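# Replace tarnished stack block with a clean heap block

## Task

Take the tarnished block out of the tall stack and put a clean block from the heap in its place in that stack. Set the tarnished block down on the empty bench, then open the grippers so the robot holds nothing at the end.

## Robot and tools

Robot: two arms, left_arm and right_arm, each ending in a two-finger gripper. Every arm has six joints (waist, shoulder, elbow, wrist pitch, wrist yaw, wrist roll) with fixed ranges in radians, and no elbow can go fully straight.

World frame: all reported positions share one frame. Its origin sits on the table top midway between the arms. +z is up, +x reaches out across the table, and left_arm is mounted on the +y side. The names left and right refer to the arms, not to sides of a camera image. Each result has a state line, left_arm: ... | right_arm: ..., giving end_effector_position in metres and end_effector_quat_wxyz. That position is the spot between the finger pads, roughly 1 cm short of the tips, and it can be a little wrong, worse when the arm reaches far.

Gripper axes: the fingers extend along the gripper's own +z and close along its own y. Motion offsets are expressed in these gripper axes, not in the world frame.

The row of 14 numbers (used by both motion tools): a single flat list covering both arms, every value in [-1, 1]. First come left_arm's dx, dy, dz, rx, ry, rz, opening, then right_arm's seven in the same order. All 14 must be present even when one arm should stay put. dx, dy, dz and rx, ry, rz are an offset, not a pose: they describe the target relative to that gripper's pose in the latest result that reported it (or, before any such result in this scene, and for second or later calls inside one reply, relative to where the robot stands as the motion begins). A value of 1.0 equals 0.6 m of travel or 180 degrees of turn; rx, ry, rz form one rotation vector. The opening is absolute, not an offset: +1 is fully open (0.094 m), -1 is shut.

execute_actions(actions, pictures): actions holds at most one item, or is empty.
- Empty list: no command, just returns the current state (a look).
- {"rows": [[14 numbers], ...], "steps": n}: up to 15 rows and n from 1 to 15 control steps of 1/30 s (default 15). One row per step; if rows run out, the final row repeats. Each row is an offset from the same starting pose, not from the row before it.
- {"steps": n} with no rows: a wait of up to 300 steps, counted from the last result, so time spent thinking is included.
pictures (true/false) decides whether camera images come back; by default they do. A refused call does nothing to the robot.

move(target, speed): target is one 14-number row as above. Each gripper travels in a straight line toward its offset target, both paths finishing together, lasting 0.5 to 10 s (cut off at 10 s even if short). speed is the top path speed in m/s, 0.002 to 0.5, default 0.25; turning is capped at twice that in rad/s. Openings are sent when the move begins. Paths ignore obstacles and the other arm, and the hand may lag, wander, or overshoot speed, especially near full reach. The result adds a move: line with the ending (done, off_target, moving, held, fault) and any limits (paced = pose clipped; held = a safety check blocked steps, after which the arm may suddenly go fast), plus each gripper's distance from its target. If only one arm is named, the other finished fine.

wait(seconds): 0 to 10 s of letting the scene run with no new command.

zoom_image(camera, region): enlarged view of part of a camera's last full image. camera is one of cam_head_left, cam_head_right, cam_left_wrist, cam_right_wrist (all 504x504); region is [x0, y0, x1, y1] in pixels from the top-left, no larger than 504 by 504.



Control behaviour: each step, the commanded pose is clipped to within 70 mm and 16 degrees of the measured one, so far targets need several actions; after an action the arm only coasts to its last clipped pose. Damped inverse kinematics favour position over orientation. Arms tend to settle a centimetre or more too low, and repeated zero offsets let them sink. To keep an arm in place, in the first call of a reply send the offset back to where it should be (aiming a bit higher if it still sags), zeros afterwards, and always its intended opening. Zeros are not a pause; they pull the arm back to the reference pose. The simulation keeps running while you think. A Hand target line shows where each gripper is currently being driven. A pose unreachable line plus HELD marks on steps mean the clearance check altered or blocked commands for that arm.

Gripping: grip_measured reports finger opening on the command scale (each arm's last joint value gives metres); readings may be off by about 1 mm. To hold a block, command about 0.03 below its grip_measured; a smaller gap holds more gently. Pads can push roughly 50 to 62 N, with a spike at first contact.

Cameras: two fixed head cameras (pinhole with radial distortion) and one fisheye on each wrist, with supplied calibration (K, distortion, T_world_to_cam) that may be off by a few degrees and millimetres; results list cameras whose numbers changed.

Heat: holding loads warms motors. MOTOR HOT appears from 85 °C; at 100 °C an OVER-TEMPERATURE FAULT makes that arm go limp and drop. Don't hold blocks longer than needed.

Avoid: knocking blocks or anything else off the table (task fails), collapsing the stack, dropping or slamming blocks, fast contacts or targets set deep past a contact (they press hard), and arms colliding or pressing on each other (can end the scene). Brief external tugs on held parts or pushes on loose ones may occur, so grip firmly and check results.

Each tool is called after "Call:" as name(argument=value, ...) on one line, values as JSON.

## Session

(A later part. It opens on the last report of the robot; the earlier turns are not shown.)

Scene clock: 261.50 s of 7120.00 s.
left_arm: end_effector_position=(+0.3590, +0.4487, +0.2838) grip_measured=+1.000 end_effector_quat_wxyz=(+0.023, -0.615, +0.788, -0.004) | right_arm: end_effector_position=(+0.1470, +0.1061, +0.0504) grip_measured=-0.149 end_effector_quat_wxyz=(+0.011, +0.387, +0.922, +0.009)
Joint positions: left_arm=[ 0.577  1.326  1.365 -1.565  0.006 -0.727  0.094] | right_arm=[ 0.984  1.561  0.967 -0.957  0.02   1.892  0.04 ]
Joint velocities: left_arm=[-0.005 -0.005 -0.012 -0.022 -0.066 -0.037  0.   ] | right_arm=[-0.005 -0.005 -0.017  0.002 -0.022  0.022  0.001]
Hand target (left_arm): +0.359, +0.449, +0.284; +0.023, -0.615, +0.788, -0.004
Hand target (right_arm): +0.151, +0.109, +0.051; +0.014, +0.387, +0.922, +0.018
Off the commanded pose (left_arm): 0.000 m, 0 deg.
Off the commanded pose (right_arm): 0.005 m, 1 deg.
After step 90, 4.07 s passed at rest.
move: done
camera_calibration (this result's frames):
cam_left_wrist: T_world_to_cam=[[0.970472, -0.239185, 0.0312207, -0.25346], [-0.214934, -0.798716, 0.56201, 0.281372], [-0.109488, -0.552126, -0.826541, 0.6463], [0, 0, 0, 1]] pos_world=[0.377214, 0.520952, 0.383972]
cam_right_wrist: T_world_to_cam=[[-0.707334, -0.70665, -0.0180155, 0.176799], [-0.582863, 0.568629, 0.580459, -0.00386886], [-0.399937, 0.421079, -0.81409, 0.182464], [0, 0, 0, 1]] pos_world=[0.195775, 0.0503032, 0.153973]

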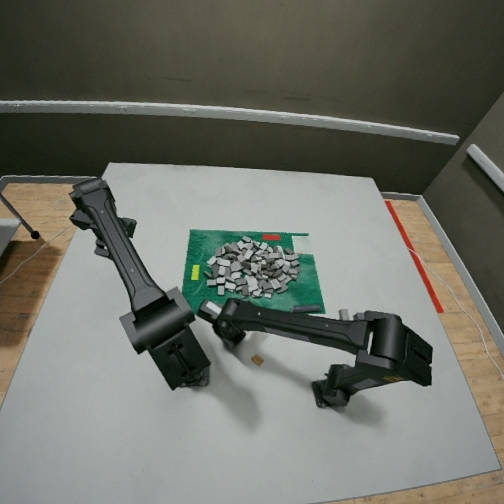

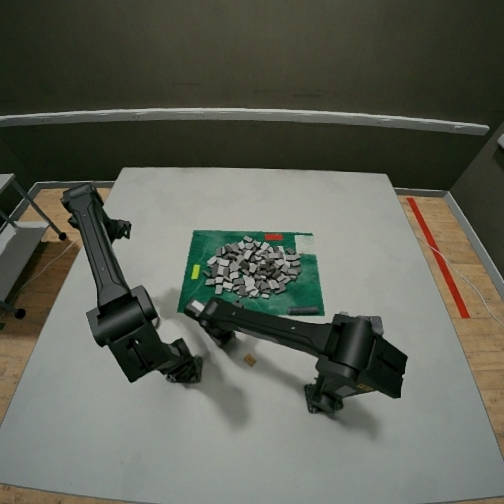

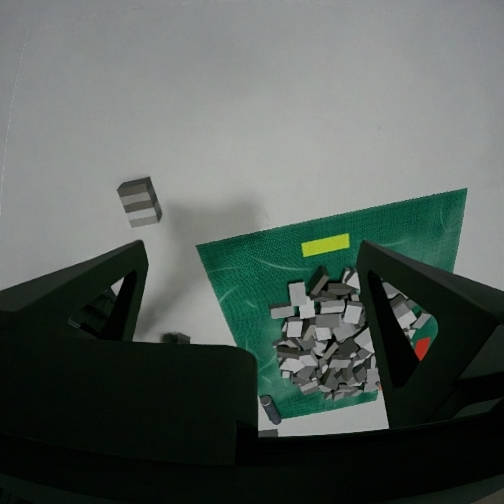

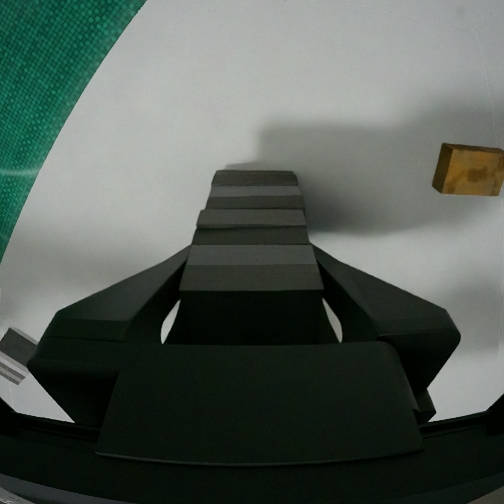

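Call:
move(target=[0,0,0,0,0,0,1,0,0,0.011,0.003,0,0,-0.18], speed=0.02)

Call:
execute_actions(actions=[{"rows":[[0,0,0,0,0,0,1,0,0,0,0,0,0,0.6]],"steps":12}], pictures=false)

Call:
move(target=[0,0,0,0,0,0,1,0.009,0.032,-0.17,-0.016,0.003,0,0.6], speed=0.1)

Scene clock: 270.03 s of 7120.00 s.
left_arm: end_effector_position=(+0.3590, +0.4487, +0.2838) grip_measured=+1.000 end_effector_quat_wxyz=(+0.023, -0.615, +0.788, -0.004) | right_arm: end_effector_position=(+0.1469, +0.1059, +0.0492) grip_measured=-0.149 end_effector_quat_wxyz=(+0.010, +0.387, +0.922, +0.008)
Joint positions: left_arm=[ 0.577  1.326  1.365 -1.565  0.006 -0.727  0.094] | right_arm=[ 0.984  1.564  0.967 -0.957  0.02   1.892  0.04 ]
Joint velocities: left_arm=[-0.024 -0.005  0.012 -0.007 -0.037  0.007  0.   ] | right_arm=[-0.024  0.015 -0.007 -0.002 -0.066  0.007 -0.   ]
Hand target (left_arm): +0.359, +0.449, +0.284; +0.023, -0.615, +0.788, -0.004
Hand target (right_arm): +0.147, +0.106, +0.044; +0.009, +0.387, +0.922, +0.005
Off the commanded pose (left_arm): 0.000 m, 0 deg.
Off the commanded pose (right_arm): 0.005 m, 0 deg.
After step 90, 4.83 s passed at rest.
move: done
camera_calibration (this result's frames):
cam_left_wrist: T_world_to_cam=[[0.970472, -0.239185, 0.0312207, -0.25346], [-0.214934, -0.798716, 0.56201, 0.281372], [-0.109488, -0.552126, -0.826541, 0.6463], [0, 0, 0, 1]] pos_world=[0.377214, 0.520952, 0.383972]
cam_right_wrist: T_world_to_cam=[[-0.707357, -0.706695, -0.0151127, 0.176408], [-0.582057, 0.570205, 0.579721, -0.00337558], [-0.401068, 0.418866, -0.814675, 0.181983], [0, 0, 0, 1]] pos_world=[0.195806, 0.0503654, 0.15288]

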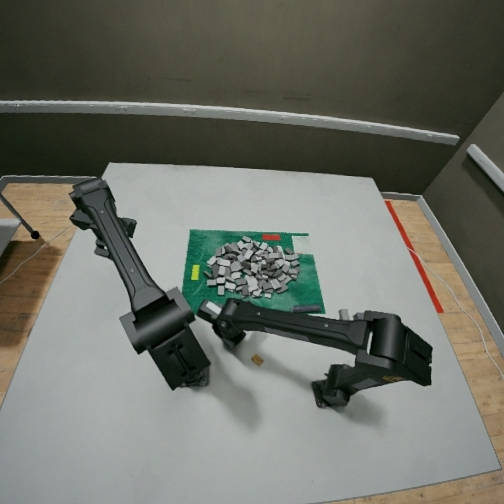

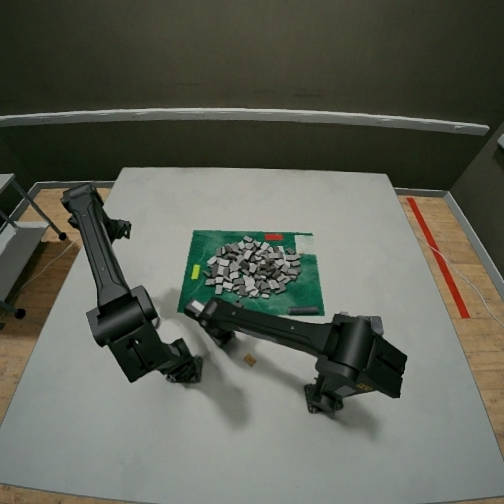

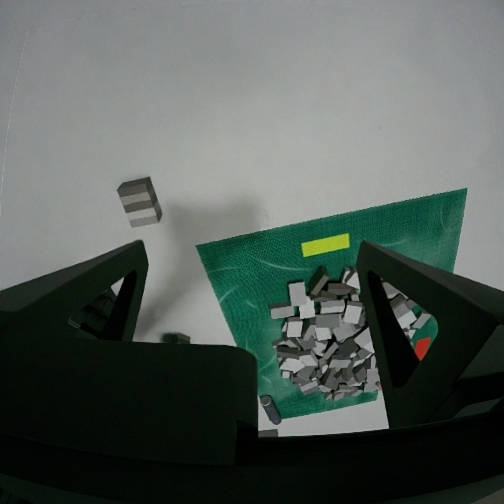

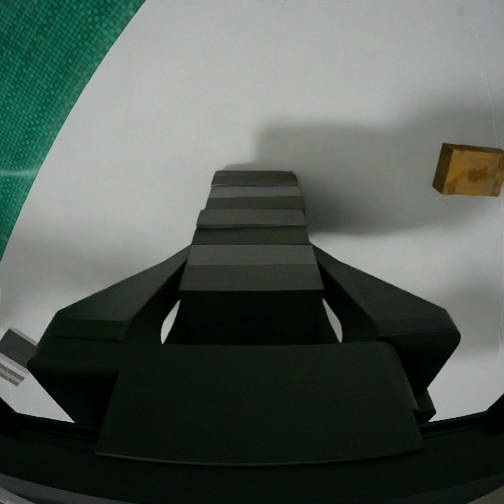

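Scene clock: 270.43 s of 7120.00 s.
left_arm: end_effector_position=(+0.3590, +0.4487, +0.2838) grip_measured=+1.000 end_effector_quat_wxyz=(+0.023, -0.615, +0.788, -0.004) | right_arm: end_effector_position=(+0.1469, +0.1059, +0.0492) grip_measured=+0.598 end_effector_quat_wxyz=(+0.010, +0.387, +0.922, +0.008)
Joint positions: left_arm=[ 0.577  1.326  1.365 -1.565  0.006 -0.727  0.094] | right_arm=[ 0.984  1.564  0.967 -0.957  0.02   1.892  0.075]
Joint velocities: left_arm=[-0.015 -0.005 -0.002  0.007 -0.022 -0.022  0.   ] | right_arm=[-0.015 -0.015 -0.012 -0.007  0.022 -0.022  0.   ]
Hand target (left_arm): +0.359, +0.449, +0.284; +0.023, -0.615, +0.788, -0.004
Hand target (right_arm): +0.147, +0.106, +0.049; +0.010, +0.387, +0.922, +0.008
Off the commanded pose (left_arm): 0.000 m, 0 deg.
Off the commanded pose (right_arm): 0.000 m, 0 deg.
Steps of this call (steps 1 to 12: all 12 steps of this action). Readings (end_effector_position):
1: left_arm (+0.3590, +0.4487, +0.2838) | right_arm (+0.1469, +0.1059, +0.0492)
2: left_arm (+0.3590, +0.4487, +0.2838) | right_arm (+0.1469, +0.1059, +0.0492)
4: left_arm (+0.3590, +0.4487, +0.2838) | right_arm (+0.1469, +0.1059, +0.0492)
8: left_arm (+0.3590, +0.4487, +0.2838) | right_arm (+0.1469, +0.1059, +0.0492)
12: the state above

Scene clock: 272.10 s of 7120.00 s.
left_arm: end_effector_position=(+0.3590, +0.4487, +0.2838) grip_measured=+1.000 end_effector_quat_wxyz=(+0.023, -0.615, +0.788, -0.004) | right_arm: end_effector_position=(+0.1477, +0.1066, +0.1232) grip_measured=+0.598 end_effector_quat_wxyz=(+0.011, +0.387, +0.922, +0.003)
Joint positions: left_arm=[ 0.577  1.326  1.365 -1.565  0.006 -0.727  0.094] | right_arm=[ 0.984  1.474  1.085 -1.174  0.022  1.892  0.075]
Joint velocities: left_arm=[-0.005  0.005 -0.022 -0.002  0.051 -0.037  0.   ] | right_arm=[ 0.005 -0.024  0.002 -0.012 -0.051  0.007  0.001]
Hand target (left_arm): +0.359, +0.449, +0.284; +0.023, -0.615, +0.788, -0.004
Hand target (right_arm): +0.156, +0.122, +0.151; +0.016, +0.387, +0.922, +0.033
Off the commanded pose (left_arm): 0.000 m, 0 deg.
Off the commanded pose (right_arm): 0.033 m, 3 deg.
move: off_target (right_arm)
camera_calibration (this result's frames):
cam_left_wrist: T_world_to_cam=[[0.970472, -0.239185, 0.0312207, -0.25346], [-0.214934, -0.798716, 0.56201, 0.281372], [-0.109488, -0.552126, -0.826541, 0.6463], [0, 0, 0, 1]] pos_world=[0.377214, 0.520952, 0.383972]
cam_right_wrist: T_world_to_cam=[[-0.7074, -0.706777, -0.0071089, 0.177619], [-0.580811, 0.575533, 0.575692, -0.0464806], [-0.402794, 0.411373, -0.817636, 0.243736], [0, 0, 0, 1]] pos_world=[0.196827, 0.0520216, 0.227309]

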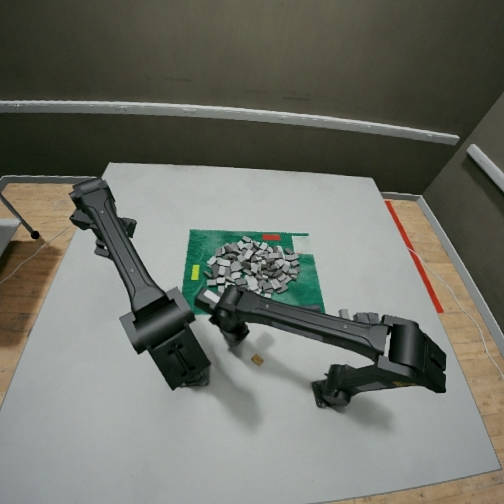

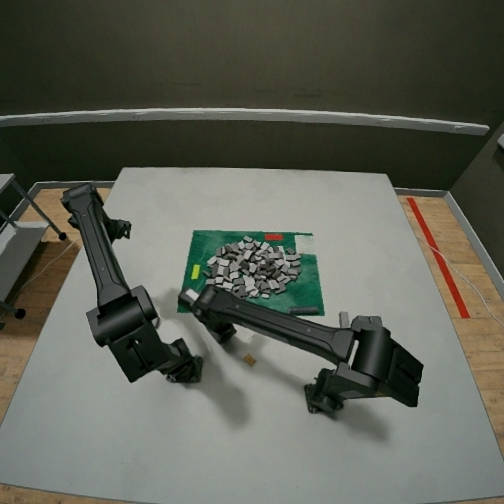

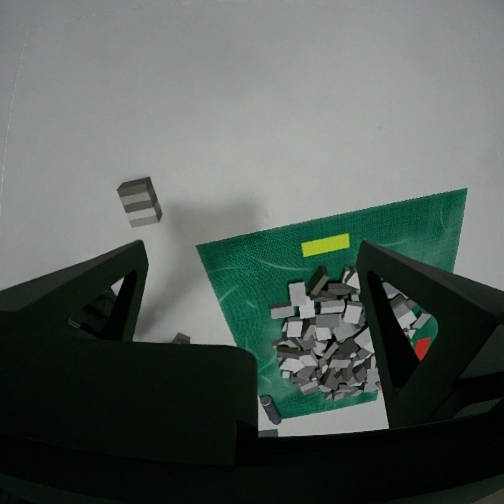

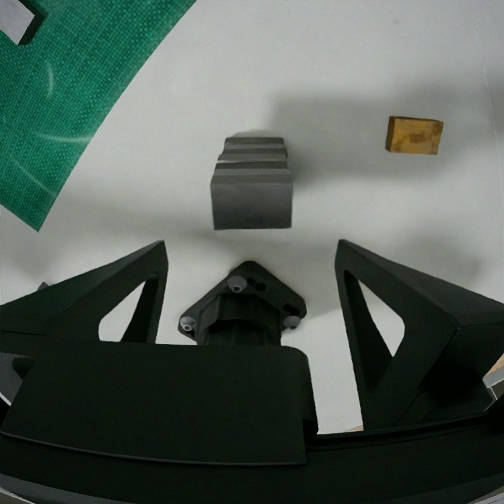

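Call:
finished_scene(scene=2)

The scene is finished: the task was done.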